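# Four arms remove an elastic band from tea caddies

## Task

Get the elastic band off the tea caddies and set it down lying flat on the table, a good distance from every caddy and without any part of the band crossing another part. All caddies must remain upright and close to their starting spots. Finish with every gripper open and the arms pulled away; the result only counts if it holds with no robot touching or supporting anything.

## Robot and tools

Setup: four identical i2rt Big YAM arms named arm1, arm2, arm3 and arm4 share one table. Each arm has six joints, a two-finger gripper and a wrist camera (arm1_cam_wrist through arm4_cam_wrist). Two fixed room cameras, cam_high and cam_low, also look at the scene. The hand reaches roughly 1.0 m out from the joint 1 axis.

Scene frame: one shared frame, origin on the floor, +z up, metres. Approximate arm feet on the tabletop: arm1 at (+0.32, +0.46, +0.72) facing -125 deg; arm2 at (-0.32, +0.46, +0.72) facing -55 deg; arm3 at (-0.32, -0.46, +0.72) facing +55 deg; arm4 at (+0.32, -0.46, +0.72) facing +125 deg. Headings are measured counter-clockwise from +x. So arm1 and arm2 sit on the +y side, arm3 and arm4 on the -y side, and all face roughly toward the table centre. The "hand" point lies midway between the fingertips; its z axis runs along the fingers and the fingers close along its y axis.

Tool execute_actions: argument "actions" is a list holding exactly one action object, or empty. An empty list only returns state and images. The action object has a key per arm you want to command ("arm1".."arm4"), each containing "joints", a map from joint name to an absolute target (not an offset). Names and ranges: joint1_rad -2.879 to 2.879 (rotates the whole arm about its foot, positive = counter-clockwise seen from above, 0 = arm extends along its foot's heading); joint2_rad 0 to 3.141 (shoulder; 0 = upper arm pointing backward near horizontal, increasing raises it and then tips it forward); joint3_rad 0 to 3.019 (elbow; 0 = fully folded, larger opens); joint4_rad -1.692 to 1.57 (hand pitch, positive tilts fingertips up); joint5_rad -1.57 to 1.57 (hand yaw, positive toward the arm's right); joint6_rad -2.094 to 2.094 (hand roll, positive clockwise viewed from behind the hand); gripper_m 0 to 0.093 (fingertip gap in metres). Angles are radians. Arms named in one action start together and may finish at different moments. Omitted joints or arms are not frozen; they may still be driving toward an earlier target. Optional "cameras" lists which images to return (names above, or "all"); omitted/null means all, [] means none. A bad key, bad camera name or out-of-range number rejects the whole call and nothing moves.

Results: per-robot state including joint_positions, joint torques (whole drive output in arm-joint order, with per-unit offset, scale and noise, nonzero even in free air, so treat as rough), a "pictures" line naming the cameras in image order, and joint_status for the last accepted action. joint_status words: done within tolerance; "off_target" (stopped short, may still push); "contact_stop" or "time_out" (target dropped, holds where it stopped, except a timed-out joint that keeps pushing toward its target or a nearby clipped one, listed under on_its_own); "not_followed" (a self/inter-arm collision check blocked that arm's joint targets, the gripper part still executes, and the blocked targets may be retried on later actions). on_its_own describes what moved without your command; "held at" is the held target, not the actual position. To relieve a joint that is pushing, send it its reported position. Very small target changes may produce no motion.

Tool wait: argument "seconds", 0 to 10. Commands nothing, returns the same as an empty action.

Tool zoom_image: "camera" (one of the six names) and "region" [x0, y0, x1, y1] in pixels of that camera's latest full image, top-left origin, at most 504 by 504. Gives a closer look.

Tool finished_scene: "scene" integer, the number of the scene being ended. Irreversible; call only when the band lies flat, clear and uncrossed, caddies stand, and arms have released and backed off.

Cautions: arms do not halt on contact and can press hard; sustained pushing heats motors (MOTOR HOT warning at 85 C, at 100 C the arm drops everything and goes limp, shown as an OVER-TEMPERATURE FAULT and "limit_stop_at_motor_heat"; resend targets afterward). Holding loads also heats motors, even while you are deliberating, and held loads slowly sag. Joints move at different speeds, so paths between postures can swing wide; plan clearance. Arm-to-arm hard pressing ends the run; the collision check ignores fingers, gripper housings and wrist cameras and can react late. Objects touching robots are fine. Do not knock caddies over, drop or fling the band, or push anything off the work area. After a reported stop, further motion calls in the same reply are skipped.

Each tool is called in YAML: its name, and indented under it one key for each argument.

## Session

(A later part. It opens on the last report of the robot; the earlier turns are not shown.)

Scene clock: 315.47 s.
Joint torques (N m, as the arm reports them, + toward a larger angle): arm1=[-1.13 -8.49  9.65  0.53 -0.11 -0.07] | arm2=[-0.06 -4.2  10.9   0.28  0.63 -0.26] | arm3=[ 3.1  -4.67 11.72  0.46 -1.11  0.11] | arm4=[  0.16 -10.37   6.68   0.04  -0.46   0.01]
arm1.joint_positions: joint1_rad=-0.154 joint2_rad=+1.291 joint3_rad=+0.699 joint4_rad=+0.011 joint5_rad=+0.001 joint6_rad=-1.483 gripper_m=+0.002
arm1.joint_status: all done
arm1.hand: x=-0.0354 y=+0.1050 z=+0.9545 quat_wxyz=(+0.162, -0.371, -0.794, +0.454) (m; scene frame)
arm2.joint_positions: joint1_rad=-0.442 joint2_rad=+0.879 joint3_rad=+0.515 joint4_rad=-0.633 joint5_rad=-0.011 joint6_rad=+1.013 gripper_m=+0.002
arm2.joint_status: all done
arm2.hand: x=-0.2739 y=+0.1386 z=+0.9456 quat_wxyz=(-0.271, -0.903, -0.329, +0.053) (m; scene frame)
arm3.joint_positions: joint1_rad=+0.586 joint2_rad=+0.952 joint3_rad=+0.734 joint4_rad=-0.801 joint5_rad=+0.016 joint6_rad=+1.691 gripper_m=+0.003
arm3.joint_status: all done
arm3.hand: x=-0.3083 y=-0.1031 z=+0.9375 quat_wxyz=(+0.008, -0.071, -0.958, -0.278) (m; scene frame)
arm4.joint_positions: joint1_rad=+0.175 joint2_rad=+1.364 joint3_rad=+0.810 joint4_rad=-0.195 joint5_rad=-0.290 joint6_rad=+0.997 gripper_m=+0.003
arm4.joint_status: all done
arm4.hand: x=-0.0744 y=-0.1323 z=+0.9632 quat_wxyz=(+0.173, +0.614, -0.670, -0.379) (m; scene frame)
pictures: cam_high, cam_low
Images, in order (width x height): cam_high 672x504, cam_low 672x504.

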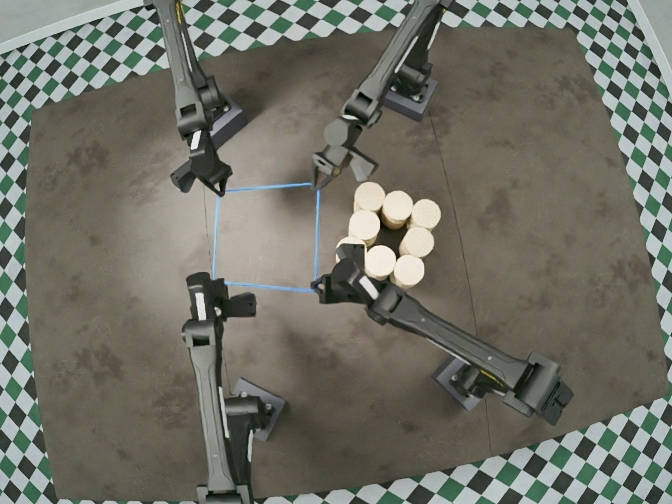

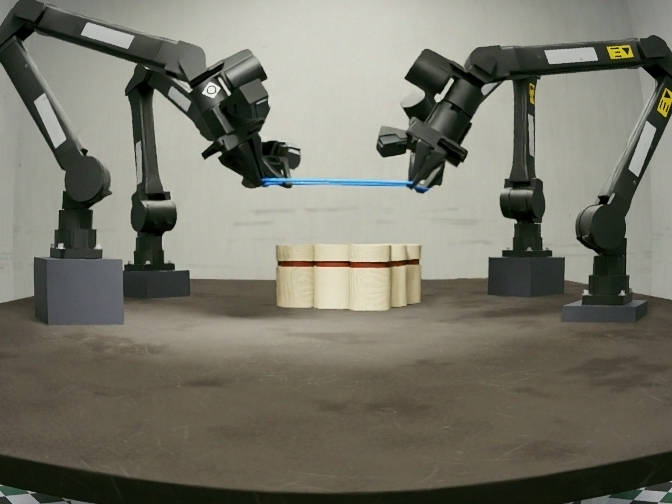

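execute_actions:
  actions:
    - {"arm1":{"joints":{"joint1_rad":-0.353,"joint2_rad":2.11,"joint3_rad":1.635,"joint4_rad":-1.03,"joint6_rad":-2.0}},"arm2":{"joints":{"joint1_rad":-0.885,"joint2_rad":1.607,"joint3_rad":0.742,"joint4_rad":-0.625,"joint6_rad":0.49}},"arm3":{"joints":{"joint1_rad":0.92,"joint2_rad":1.458,"joint3_rad":0.842,"joint4_rad":-0.87,"joint5_rad":0.0,"joint6_rad":2.05}},"arm4":{"joints":{"joint1_rad":0.383,"joint2_rad":2.13,"joint3_rad":1.60,"joint4_rad":-0.98,"joint5_rad":0.0,"joint6_rad":2.0}}}
  cameras: ["cam_high","cam_low"]

Scene clock: 325.30 s.
Joint torques (N m, as the arm reports them, + toward a larger angle): arm1=[ -1.85 -21.12   9.99  -0.49   0.15  -0.15] | arm2=[  0.17 -10.36   7.12   0.65   0.74  -0.2 ] | arm3=[  2.47 -10.15   9.32   0.54  -0.59   0.2 ] | arm4=[ -0.19 -22.11   7.34  -1.14   0.19   0.16]
arm1.joint_positions: joint1_rad=-0.340 joint2_rad=+2.097 joint3_rad=+1.615 joint4_rad=-0.991 joint5_rad=-0.005 joint6_rad=-1.981 gripper_m=+0.002
arm1.joint_status: all done
arm1.hand: x=-0.2017 y=+0.1014 z=+0.7926 quat_wxyz=(+0.030, -0.275, -0.960, +0.048) (m; scene frame)
arm2.joint_positions: joint1_rad=-0.875 joint2_rad=+1.599 joint3_rad=+0.722 joint4_rad=-0.625 joint5_rad=-0.013 joint6_rad=+0.502 gripper_m=+0.002
arm2.joint_status: all done
arm2.hand: x=-0.4237 y=+0.1143 z=+0.7910 quat_wxyz=(-0.024, -0.926, -0.377, +0.016) (m; scene frame)
arm3.joint_positions: joint1_rad=+0.900 joint2_rad=+1.472 joint3_rad=+0.805 joint4_rad=-0.868 joint5_rad=+0.017 joint6_rad=+2.039 gripper_m=+0.003
arm3.joint_status: all done
arm3.hand: x=-0.4206 y=-0.1135 z=+0.7839 quat_wxyz=(+0.001, -0.088, -0.996, -0.026) (m; scene frame)
arm4.joint_positions: joint1_rad=+0.374 joint2_rad=+2.119 joint3_rad=+1.587 joint4_rad=-0.947 joint5_rad=+0.001 joint6_rad=+1.990 gripper_m=+0.003
arm4.joint_status: all done
arm4.hand: x=-0.2023 y=-0.1100 z=+0.7913 quat_wxyz=(+0.029, +0.277, -0.960, -0.035) (m; scene frame)
pictures: cam_high, cam_low
Images, in order (width x height): cam_high 672x504, cam_low 672x504.

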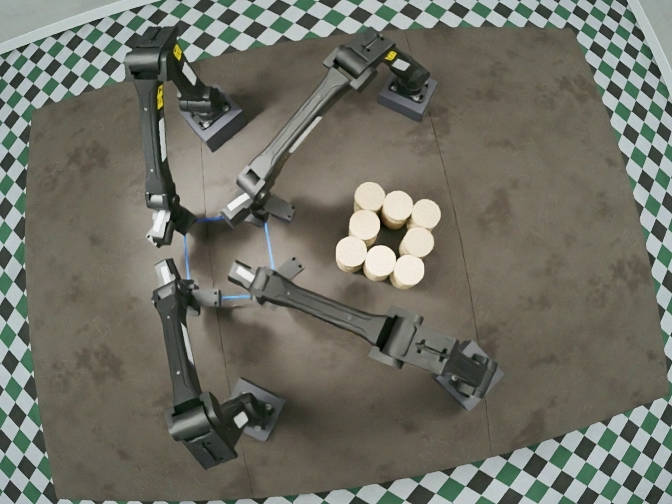

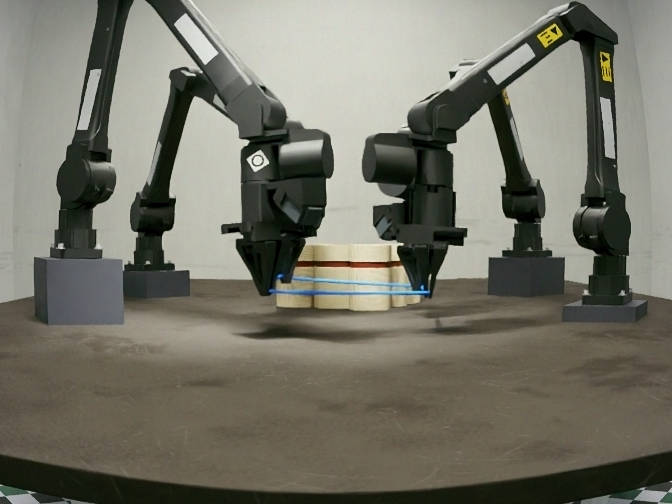

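execute_actions:
  actions:
    - {"arm1":{"joints":{"joint3_rad":1.435,"joint4_rad":-0.62}},"arm2":{"joints":{"joint1_rad":-0.822,"joint2_rad":1.692,"joint3_rad":0.577,"joint4_rad":-0.19}},"arm3":{"joints":{"joint1_rad":0.858,"joint3_rad":0.622,"joint4_rad":-0.44}},"arm4":{"joints":{"joint1_rad":0.362,"joint2_rad":2.145,"joint3_rad":1.427,"joint4_rad":-0.588}}}
  cameras: ["cam_high","cam_low"]

zoom_image:
  camera: "cam_low"
  region: [200, 220, 500, 370]

Scene clock: 336.93 s.
Joint torques (N m, as the arm reports them, + toward a larger angle): arm1=[ -1.72 -20.13   7.35   1.6    0.09  -0.11] | arm2=[  0.45 -10.09   4.17   1.55   0.32  -0.19] | arm3=[ 1.69 -8.68  6.1   1.91 -0.06  0.13] | arm4=[ -0.35 -20.87   5.15   1.12   0.09   0.13]
arm1.joint_positions: joint1_rad=-0.342 joint2_rad=+2.097 joint3_rad=+1.442 joint4_rad=-0.641 joint5_rad=-0.004 joint6_rad=-1.983 gripper_m=+0.002
arm1.joint_status: all done
arm1.hand: x=-0.2086 y=+0.0977 z=+0.7449 quat_wxyz=(+0.087, -0.273, -0.951, +0.115) (m; scene frame)
arm2.joint_positions: joint1_rad=-0.814 joint2_rad=+1.680 joint3_rad=+0.577 joint4_rad=-0.201 joint5_rad=-0.005 joint6_rad=+0.500 gripper_m=+0.002
arm2.joint_status: all done
arm2.hand: x=-0.4057 y=+0.1034 z=+0.7441 quat_wxyz=(-0.100, -0.906, -0.403, +0.078) (m; scene frame)
arm3.joint_positions: joint1_rad=+0.849 joint2_rad=+1.467 joint3_rad=+0.622 joint4_rad=-0.459 joint5_rad=+0.005 joint6_rad=+2.042 gripper_m=+0.003
arm3.joint_status: all done
arm3.hand: x=-0.4065 y=-0.1019 z=+0.7428 quat_wxyz=(+0.046, -0.114, -0.984, -0.131) (m; scene frame)
arm4.joint_positions: joint1_rad=+0.357 joint2_rad=+2.123 joint3_rad=+1.440 joint4_rad=-0.597 joint5_rad=+0.003 joint6_rad=+1.991 gripper_m=+0.003
arm4.joint_status: all done
arm4.hand: x=-0.2093 y=-0.0918 z=+0.7519 quat_wxyz=(+0.091, +0.266, -0.953, -0.112) (m; scene frame)
pictures: cam_high, cam_low
Images, in order (width x height): cam_high 672x504, cam_low 672x504.

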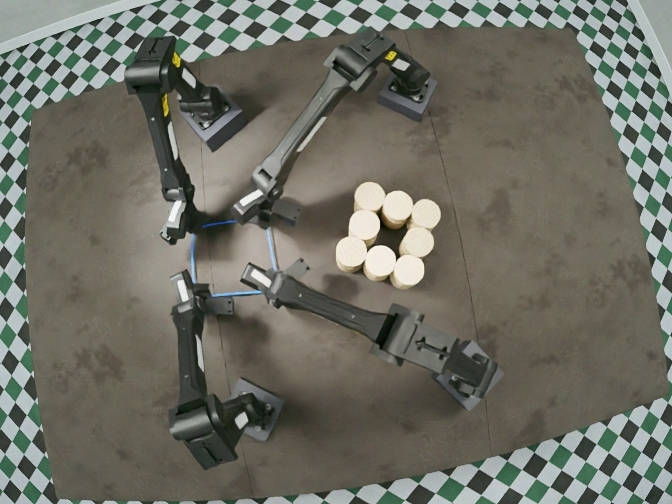

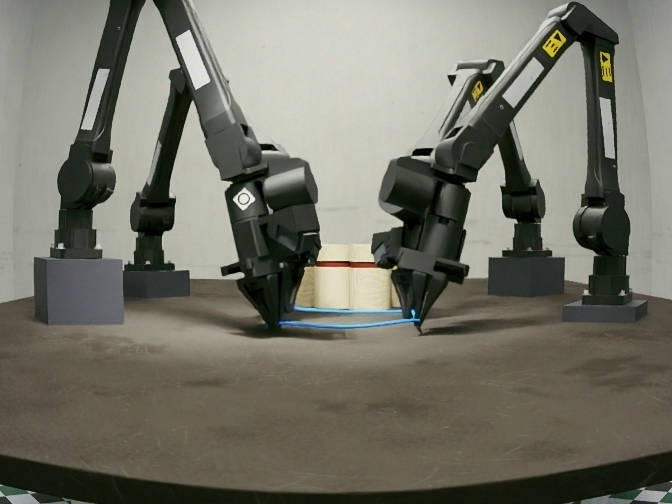

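Region (200, 220, 500, 370) of cam_low's 672x504 image, scaled by 1.680, with more detail than that image has.

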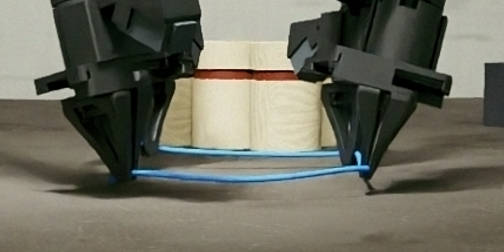

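execute_actions:
  actions: []
  cameras: ["arm1_cam_wrist","arm2_cam_wrist","arm3_cam_wrist","arm4_cam_wrist"]

Scene clock: 339.90 s.
Joint torques (N m, as the arm reports them, + toward a larger angle): arm1=[ -1.89 -20.27   7.31   1.68   0.09  -0.12] | arm2=[ 0.62 -9.8   4.18  1.52  0.31 -0.2 ] | arm3=[ 1.67 -8.78  6.11  1.87 -0.04  0.12] | arm4=[ -0.51 -20.99   5.13   1.09   0.09   0.13]
arm1.joint_positions: joint1_rad=-0.342 joint2_rad=+2.097 joint3_rad=+1.442 joint4_rad=-0.641 joint5_rad=-0.004 joint6_rad=-1.983 gripper_m=+0.002
arm1.joint_status: all done
arm1.hand: x=-0.2086 y=+0.0977 z=+0.7449 quat_wxyz=(+0.087, -0.273, -0.951, +0.115) (m; scene frame)
arm2.joint_positions: joint1_rad=-0.814 joint2_rad=+1.680 joint3_rad=+0.577 joint4_rad=-0.201 joint5_rad=-0.005 joint6_rad=+0.500 gripper_m=+0.002
arm2.joint_status: all done
arm2.hand: x=-0.4057 y=+0.1034 z=+0.7441 quat_wxyz=(-0.100, -0.906, -0.403, +0.078) (m; scene frame)
arm3.joint_positions: joint1_rad=+0.849 joint2_rad=+1.467 joint3_rad=+0.622 joint4_rad=-0.459 joint5_rad=+0.005 joint6_rad=+2.042 gripper_m=+0.003
arm3.joint_status: all done
arm3.hand: x=-0.4065 y=-0.1019 z=+0.7428 quat_wxyz=(+0.046, -0.114, -0.984, -0.131) (m; scene frame)
arm4.joint_positions: joint1_rad=+0.357 joint2_rad=+2.123 joint3_rad=+1.440 joint4_rad=-0.597 joint5_rad=+0.003 joint6_rad=+1.991 gripper_m=+0.003
arm4.joint_status: all done
arm4.hand: x=-0.2093 y=-0.0918 z=+0.7519 quat_wxyz=(+0.091, +0.266, -0.953, -0.112) (m; scene frame)
pictures: arm1_cam_wrist, arm2_cam_wrist, arm3_cam_wrist, arm4_cam_wrist
Images, in order (width x height): arm1_cam_wrist 672x504, arm2_cam_wrist 672x504, arm3_cam_wrist 672x504, arm4_cam_wrist 672x504.

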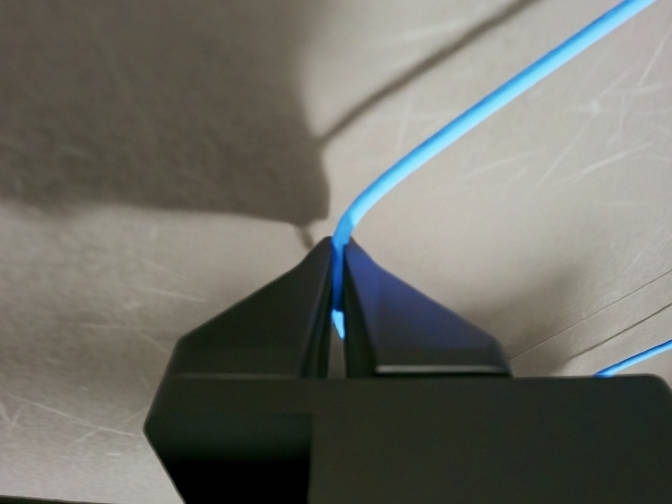

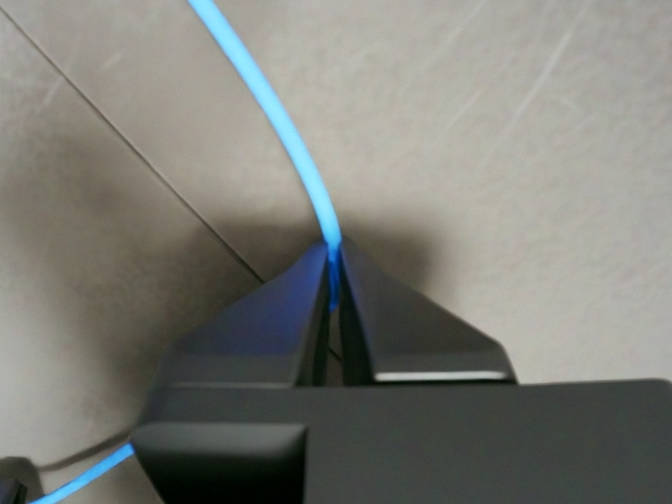

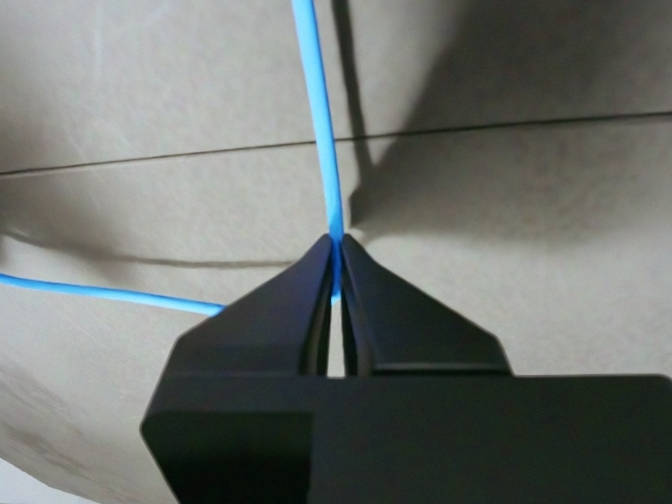

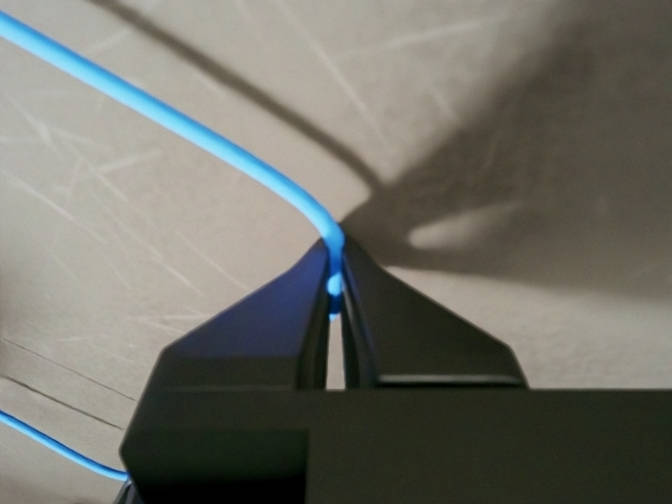

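execute_actions:
  actions:
    - {"arm1":{"joints":{"joint2_rad":2.159,"joint4_rad":-0.583}},"arm2":{"joints":{"joint2_rad":1.748,"joint4_rad":-0.141}},"arm3":{"joints":{"joint2_rad":1.506,"joint4_rad":-0.411}},"arm4":{"joints":{"joint2_rad":2.185,"joint4_rad":-0.554}}}
  cameras: ["arm1_cam_wrist","arm2_cam_wrist","arm3_cam_wrist","arm4_cam_wrist","cam_low"]

Scene clock: 345.47 s.
Joint torques (N m, as the arm reports them, + toward a larger angle): arm1=[ -1.92 -18.7    7.13   1.65   0.07  -0.14] | arm2=[ 0.37 -8.68  3.89  1.47  0.3  -0.17] | arm3=[ 1.6  -8.26  6.03  1.78  0.    0.13] | arm4=[ -0.5  -18.02   5.16   1.27   0.09   0.13]
arm1.joint_positions: joint1_rad=-0.343 joint2_rad=+2.121 joint3_rad=+1.442 joint4_rad=-0.604 joint5_rad=-0.003 joint6_rad=-1.983 gripper_m=+0.002
arm1.joint_status: all done
arm1.hand: x=-0.2127 y=+0.0957 z=+0.7326 quat_wxyz=(+0.092, -0.273, -0.950, +0.120) (m; scene frame)
arm2.joint_positions: joint1_rad=-0.815 joint2_rad=+1.719 joint3_rad=+0.577 joint4_rad=-0.150 joint5_rad=-0.004 joint6_rad=+0.500 gripper_m=+0.002
arm2.joint_status: all done
arm2.hand: x=-0.4069 y=+0.0998 z=+0.7341 quat_wxyz=(-0.105, -0.906, -0.403, +0.082) (m; scene frame)
arm3.joint_positions: joint1_rad=+0.849 joint2_rad=+1.505 joint3_rad=+0.622 joint4_rad=-0.427 joint5_rad=+0.004 joint6_rad=+2.042 gripper_m=+0.003
arm3.joint_status: all done
arm3.hand: x=-0.4072 y=-0.0999 z=+0.7317 quat_wxyz=(+0.046, -0.114, -0.984, -0.128) (m; scene frame)
arm4.joint_positions: joint1_rad=+0.357 joint2_rad=+2.132 joint3_rad=+1.440 joint4_rad=-0.565 joint5_rad=+0.003 joint6_rad=+1.991 gripper_m=+0.003
arm4.joint_status: all done
arm4.hand: x=-0.2141 y=-0.0886 z=+0.7488 quat_wxyz=(+0.098, +0.265, -0.952, -0.121) (m; scene frame)
pictures: arm1_cam_wrist, arm2_cam_wrist, arm3_cam_wrist, arm4_cam_wrist, cam_low
Images, in order (width x height): arm1_cam_wrist 672x504, arm2_cam_wrist 672x504, arm3_cam_wrist 672x504, arm4_cam_wrist 672x504, cam_low 672x504.

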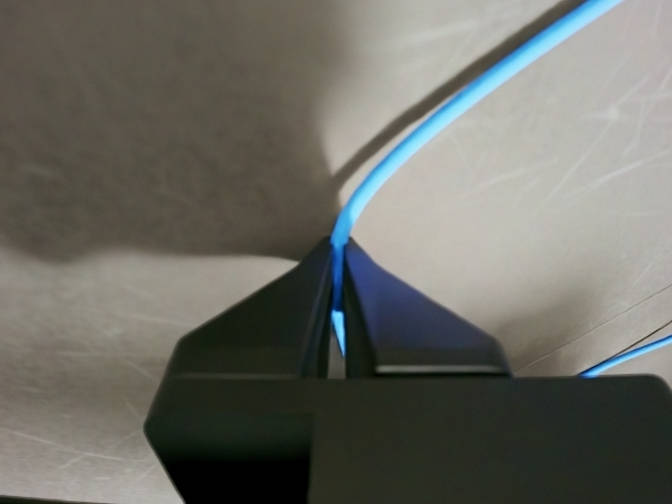

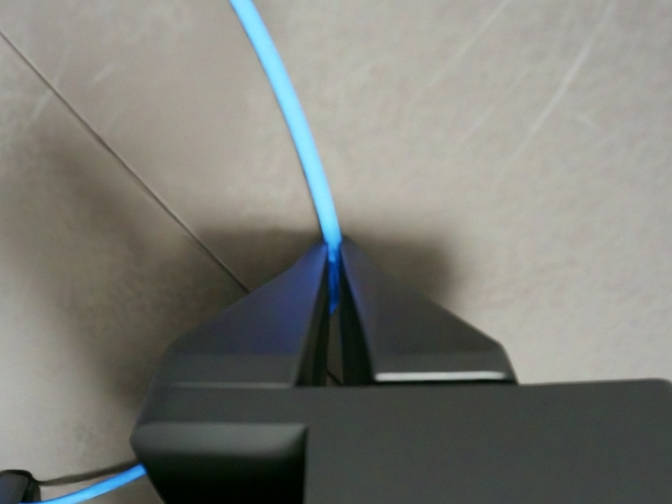

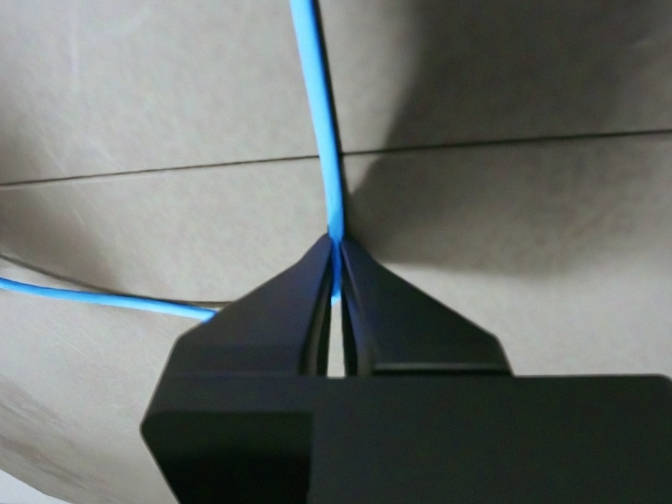

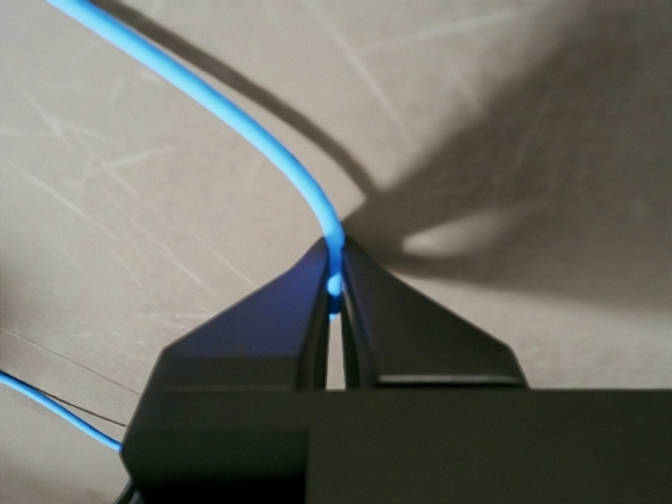

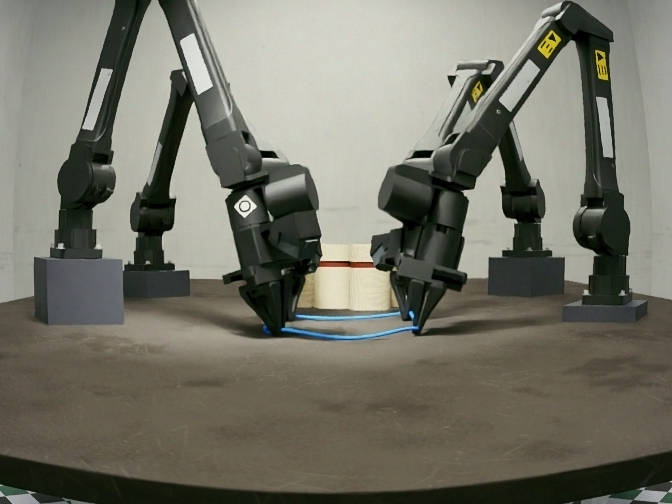

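execute_actions:
  actions:
    - {"arm1":{"joints":{"joint2_rad":2.174}},"arm4":{"joints":{"joint2_rad":2.213}}}
  cameras: ["arm1_cam_wrist","arm4_cam_wrist","cam_low"]

Scene clock: 348.17 s.
Joint torques (N m, as the arm reports them, + toward a larger angle): arm1=[ -1.71 -17.18   7.28   1.62   0.05  -0.12] | arm2=[ 0.86 -8.63  3.9   1.43  0.3  -0.18] | arm3=[ 1.9  -8.27  5.89  1.81 -0.03  0.13] | arm4=[ -0.4  -15.36   5.12   1.25   0.1    0.12]
arm1.joint_positions: joint1_rad=-0.343 joint2_rad=+2.122 joint3_rad=+1.442 joint4_rad=-0.604 joint5_rad=-0.003 joint6_rad=-1.983 gripper_m=+0.002
arm1.joint_status: all done
arm1.hand: x=-0.2127 y=+0.0958 z=+0.7324 quat_wxyz=(+0.091, -0.273, -0.950, +0.120) (m; scene frame)
arm2.joint_positions: joint1_rad=-0.815 joint2_rad=+1.719 joint3_rad=+0.577 joint4_rad=-0.150 joint5_rad=-0.004 joint6_rad=+0.500 gripper_m=+0.002
arm2.joint_status: not commanded
arm2.hand: x=-0.4069 y=+0.0998 z=+0.7341 quat_wxyz=(-0.105, -0.906, -0.403, +0.082) (m; scene frame)
arm3.joint_positions: joint1_rad=+0.849 joint2_rad=+1.505 joint3_rad=+0.622 joint4_rad=-0.427 joint5_rad=+0.004 joint6_rad=+2.042 gripper_m=+0.003
arm3.joint_status: not commanded
arm3.hand: x=-0.4072 y=-0.0999 z=+0.7317 quat_wxyz=(+0.046, -0.114, -0.984, -0.128) (m; scene frame)
arm4.joint_positions: joint1_rad=+0.357 joint2_rad=+2.133 joint3_rad=+1.440 joint4_rad=-0.565 joint5_rad=+0.003 joint6_rad=+1.991 gripper_m=+0.003
arm4.joint_status: all done
arm4.hand: x=-0.2140 y=-0.0887 z=+0.7480 quat_wxyz=(+0.098, +0.265, -0.952, -0.120) (m; scene frame)
pictures: arm1_cam_wrist, arm4_cam_wrist, cam_low
Images, in order (width x height): arm1_cam_wrist 672x504, arm4_cam_wrist 672x504, cam_low 672x504.

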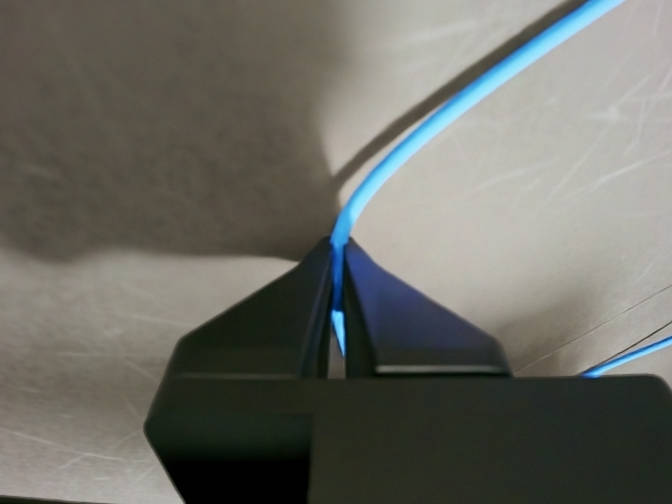

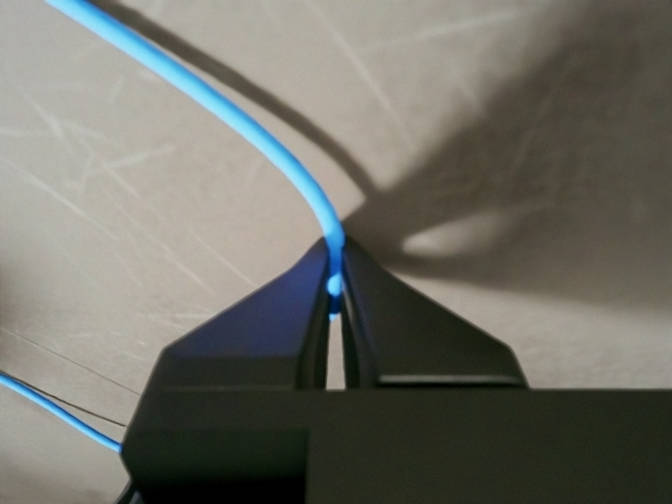

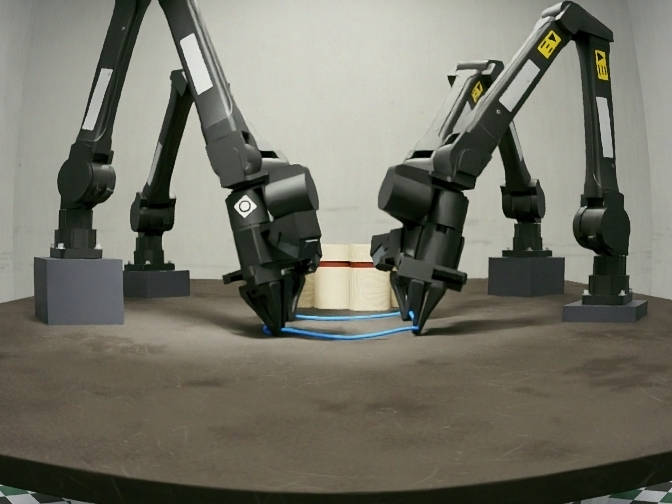

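execute_actions:
  actions:
    - {"arm1":{"joints":{"joint2_rad":2.14,"gripper_m":0.03}},"arm2":{"joints":{"joint2_rad":1.73,"gripper_m":0.03}},"arm3":{"joints":{"gripper_m":0.03}},"arm4":{"joints":{"joint2_rad":2.15,"joint3_rad":1.41,"gripper_m":0.03}}}
  cameras: ["arm1_cam_wrist","arm2_cam_wrist","arm3_cam_wrist","arm4_cam_wrist","cam_low"]

Scene clock: 352.23 s.
Joint torques (N m, as the arm reports them, + toward a larger angle): arm1=[ -1.73 -19.71   7.35   1.25   0.09  -0.12] | arm2=[ 0.5  -9.79  4.04  1.08  0.45 -0.2 ] | arm3=[ 2.03 -7.95  5.93  1.25 -0.06  0.12] | arm4=[ -0.33 -21.15   4.02   0.42  -0.01   0.12]
arm1.joint_positions: joint1_rad=-0.343 joint2_rad=+2.119 joint3_rad=+1.442 joint4_rad=-0.589 joint5_rad=-0.004 joint6_rad=-1.983 gripper_m=+0.030
arm1.joint_status: all done
arm1.hand: x=-0.2158 y=+0.0935 z=+0.7349 quat_wxyz=(+0.097, -0.273, -0.949, +0.126) (m; scene frame)
arm2.joint_positions: joint1_rad=-0.815 joint2_rad=+1.716 joint3_rad=+0.577 joint4_rad=-0.140 joint5_rad=-0.007 joint6_rad=+0.500 gripper_m=+0.030
arm2.joint_status: all done
arm2.hand: x=-0.4070 y=+0.0969 z=+0.7356 quat_wxyz=(-0.111, -0.905, -0.403, +0.084) (m; scene frame)
arm3.joint_positions: joint1_rad=+0.849 joint2_rad=+1.499 joint3_rad=+0.622 joint4_rad=-0.415 joint5_rad=+0.005 joint6_rad=+2.042 gripper_m=+0.030
arm3.joint_status: all done
arm3.hand: x=-0.4079 y=-0.0962 z=+0.7346 quat_wxyz=(+0.048, -0.114, -0.983, -0.137) (m; scene frame)
arm4.joint_positions: joint1_rad=+0.357 joint2_rad=+2.128 joint3_rad=+1.440 joint4_rad=-0.545 joint5_rad=+0.005 joint6_rad=+1.992 gripper_m=+0.030
arm4.joint_status: all done
arm4.hand: x=-0.2184 y=-0.0852 z=+0.7525 quat_wxyz=(+0.105, +0.264, -0.950, -0.130) (m; scene frame)
pictures: arm1_cam_wrist, arm2_cam_wrist, arm3_cam_wrist, arm4_cam_wrist, cam_low
Images, in order (width x height): arm1_cam_wrist 672x504, arm2_cam_wrist 672x504, arm3_cam_wrist 672x504, arm4_cam_wrist 672x504, cam_low 672x504.

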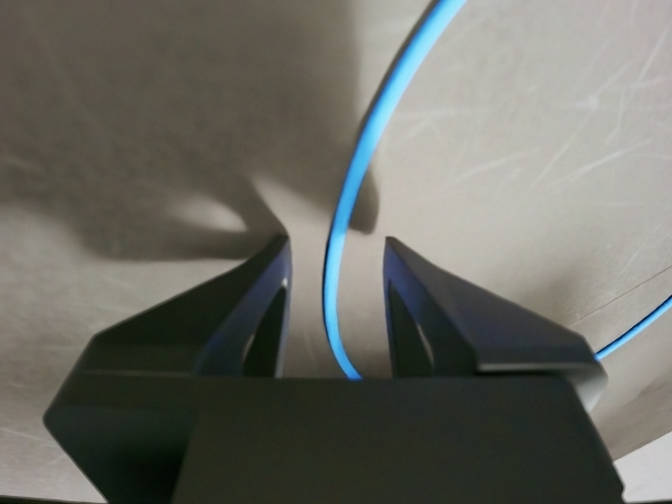

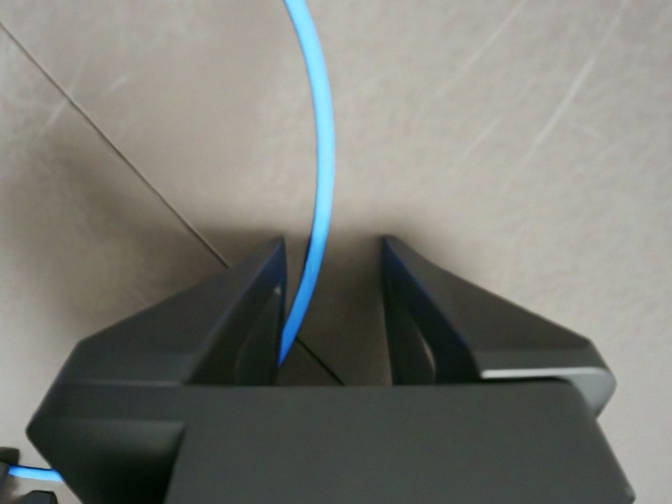

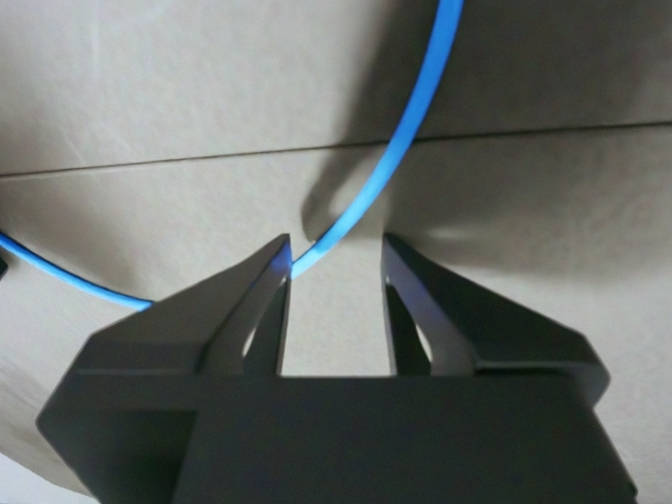

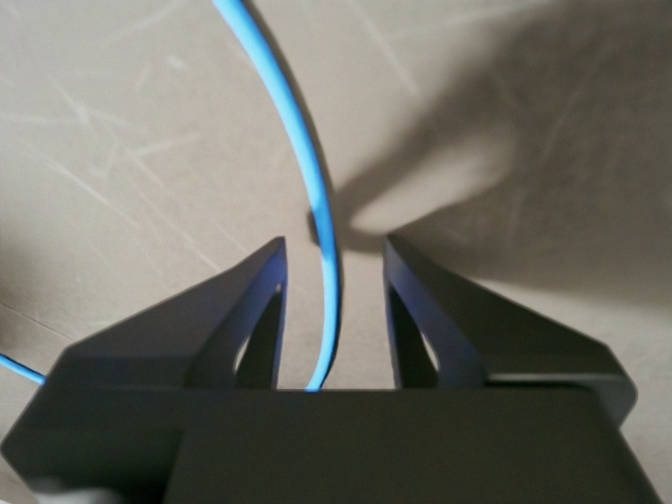

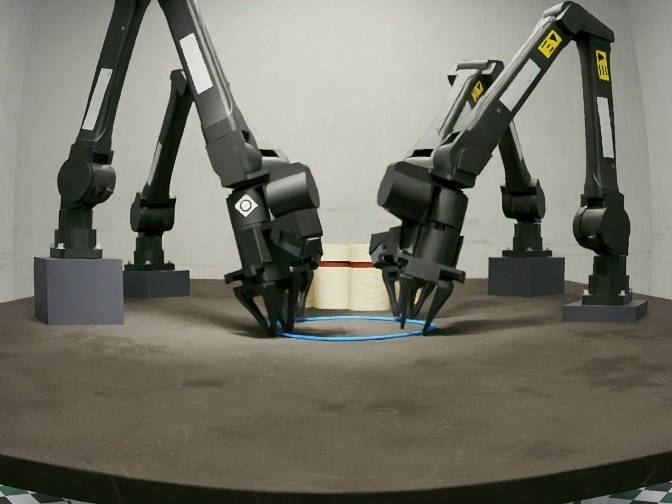

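execute_actions:
  actions:
    - {"arm1":{"joints":{"joint2_rad":1.95}},"arm2":{"joints":{"joint2_rad":1.50}},"arm3":{"joints":{"joint2_rad":1.29}},"arm4":{"joints":{"joint2_rad":1.96,"joint3_rad":1.44}}}
  cameras: ["cam_low"]

execute_actions:
  actions:
    - {"arm1":{"joints":{"joint2_rad":1.4,"joint3_rad":0.9}},"arm2":{"joints":{"joint2_rad":1.1,"joint3_rad":0.3}},"arm3":{"joints":{"joint2_rad":0.9,"joint3_rad":0.3}},"arm4":{"joints":{"joint2_rad":1.4,"joint3_rad":0.9}}}
  cameras: ["cam_low","cam_high"]

Scene clock: 357.23 s.
Joint torques (N m, as the arm reports them, + toward a larger angle): arm1=[ -1.77 -18.3    9.41   1.47   0.07  -0.1 ] | arm2=[ 0.29 -9.1   6.55  1.54  0.31 -0.2 ] | arm3=[ 1.85 -6.58  7.75  1.58 -0.01  0.1 ] | arm4=[ -0.44 -19.26   7.43   0.96   0.12   0.1 ]
arm1.joint_positions: joint1_rad=-0.344 joint2_rad=+1.927 joint3_rad=+1.429 joint4_rad=-0.589 joint5_rad=-0.002 joint6_rad=-1.984 gripper_m=+0.030
arm1.joint_status: all done
arm1.hand: x=-0.2310 y=+0.0849 z=+0.8529 quat_wxyz=(+0.153, -0.268, -0.931, +0.194) (m; scene frame)
arm2.joint_positions: joint1_rad=-0.815 joint2_rad=+1.490 joint3_rad=+0.569 joint4_rad=-0.140 joint5_rad=-0.004 joint6_rad=+0.500 gripper_m=+0.030
arm2.joint_status: all done
arm2.hand: x=-0.4155 y=+0.0614 z=+0.8167 quat_wxyz=(-0.194, -0.885, -0.395, +0.150) (m; scene frame)
arm3.joint_positions: joint1_rad=+0.849 joint2_rad=+1.284 joint3_rad=+0.615 joint4_rad=-0.415 joint5_rad=+0.004 joint6_rad=+2.042 gripper_m=+0.030
arm3.joint_status: all done
arm3.hand: x=-0.4128 y=-0.0773 z=+0.8107 quat_wxyz=(+0.085, -0.112, -0.962, -0.232) (m; scene frame)
arm4.joint_positions: joint1_rad=+0.357 joint2_rad=+1.935 joint3_rad=+1.438 joint4_rad=-0.549 joint5_rad=+0.003 joint6_rad=+1.992 gripper_m=+0.030
arm4.joint_status: all done
arm4.hand: x=-0.2376 y=-0.0723 z=+0.8767 quat_wxyz=(+0.165, +0.259, -0.931, -0.200) (m; scene frame)
pictures: cam_low
Images, in order (width x height): cam_low 672x504.

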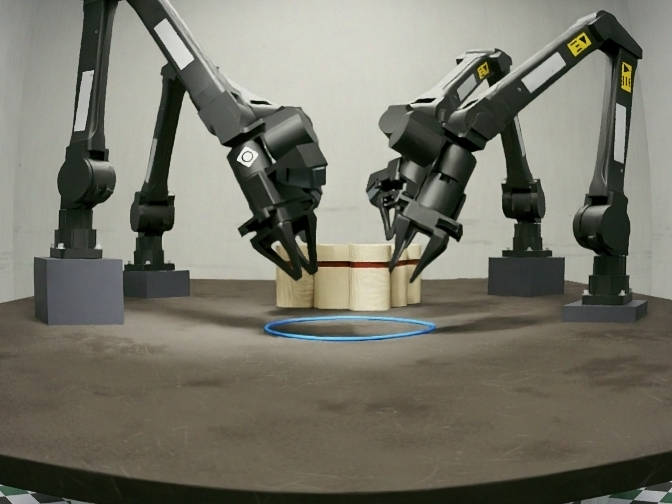

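Scene clock: 358.53 s.
Joint torques (N m, as the arm reports them, + toward a larger angle): arm1=[-1.99 -9.32  8.73  1.49  0.04 -0.08] | arm2=[ 0.46 -4.42  7.35  1.69  0.29 -0.21] | arm3=[ 2.14 -1.88  7.9   1.72 -0.01  0.11] | arm4=[ -0.5  -11.2    6.69   1.05   0.11   0.09]
arm1.joint_positions: joint1_rad=-0.344 joint2_rad=+1.382 joint3_rad=+0.905 joint4_rad=-0.589 joint5_rad=-0.002 joint6_rad=-1.984 gripper_m=+0.030
arm1.joint_status: all done
arm1.hand: x=-0.0721 y=+0.1940 z=+0.9129 quat_wxyz=(+0.160, -0.267, -0.929, +0.201) (m; scene frame)
arm2.joint_positions: joint1_rad=-0.815 joint2_rad=+1.103 joint3_rad=+0.293 joint4_rad=-0.140 joint5_rad=-0.004 joint6_rad=+0.500 gripper_m=+0.030
arm2.joint_status: all done
arm2.hand: x=-0.3939 y=+0.1505 z=+0.8456 quat_wxyz=(-0.237, -0.871, -0.389, +0.183) (m; scene frame)
arm3.joint_positions: joint1_rad=+0.849 joint2_rad=+0.902 joint3_rad=+0.293 joint4_rad=-0.415 joint5_rad=+0.004 joint6_rad=+2.042 gripper_m=+0.030
arm3.joint_status: all done
arm3.hand: x=-0.3859 y=-0.1867 z=+0.7920 quat_wxyz=(+0.095, -0.111, -0.955, -0.260) (m; scene frame)
arm4.joint_positions: joint1_rad=+0.357 joint2_rad=+1.389 joint3_rad=+0.908 joint4_rad=-0.550 joint5_rad=+0.003 joint6_rad=+1.992 gripper_m=+0.030
arm4.joint_status: all done
arm4.hand: x=-0.0783 y=-0.1827 z=+0.9394 quat_wxyz=(+0.169, +0.258, -0.929, -0.205) (m; scene frame)
pictures: cam_high, cam_low
Images, in order (width x height): cam_high 672x504, cam_low 672x504.

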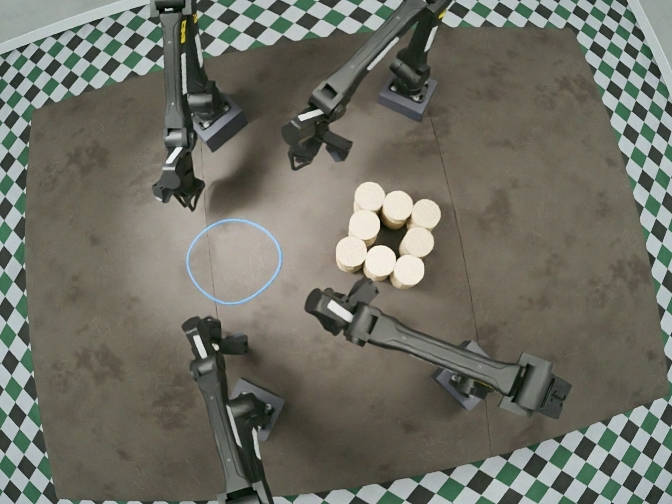

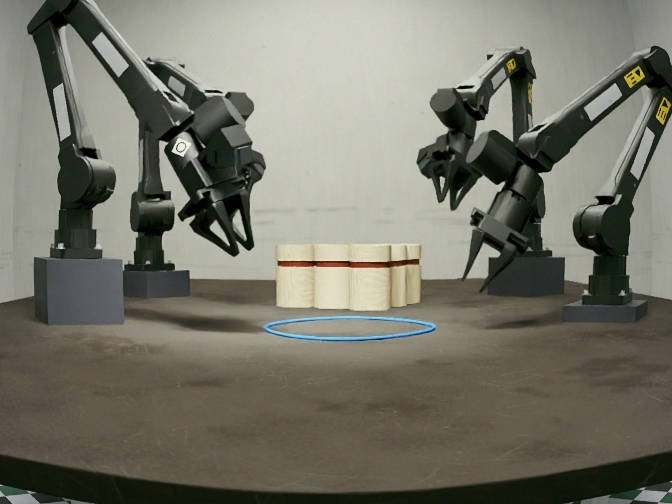

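The band lies flat, uncrossed, well clear; caddies near original positions.

finished_scene:
  scene: 1

The scene is finished: the task was done.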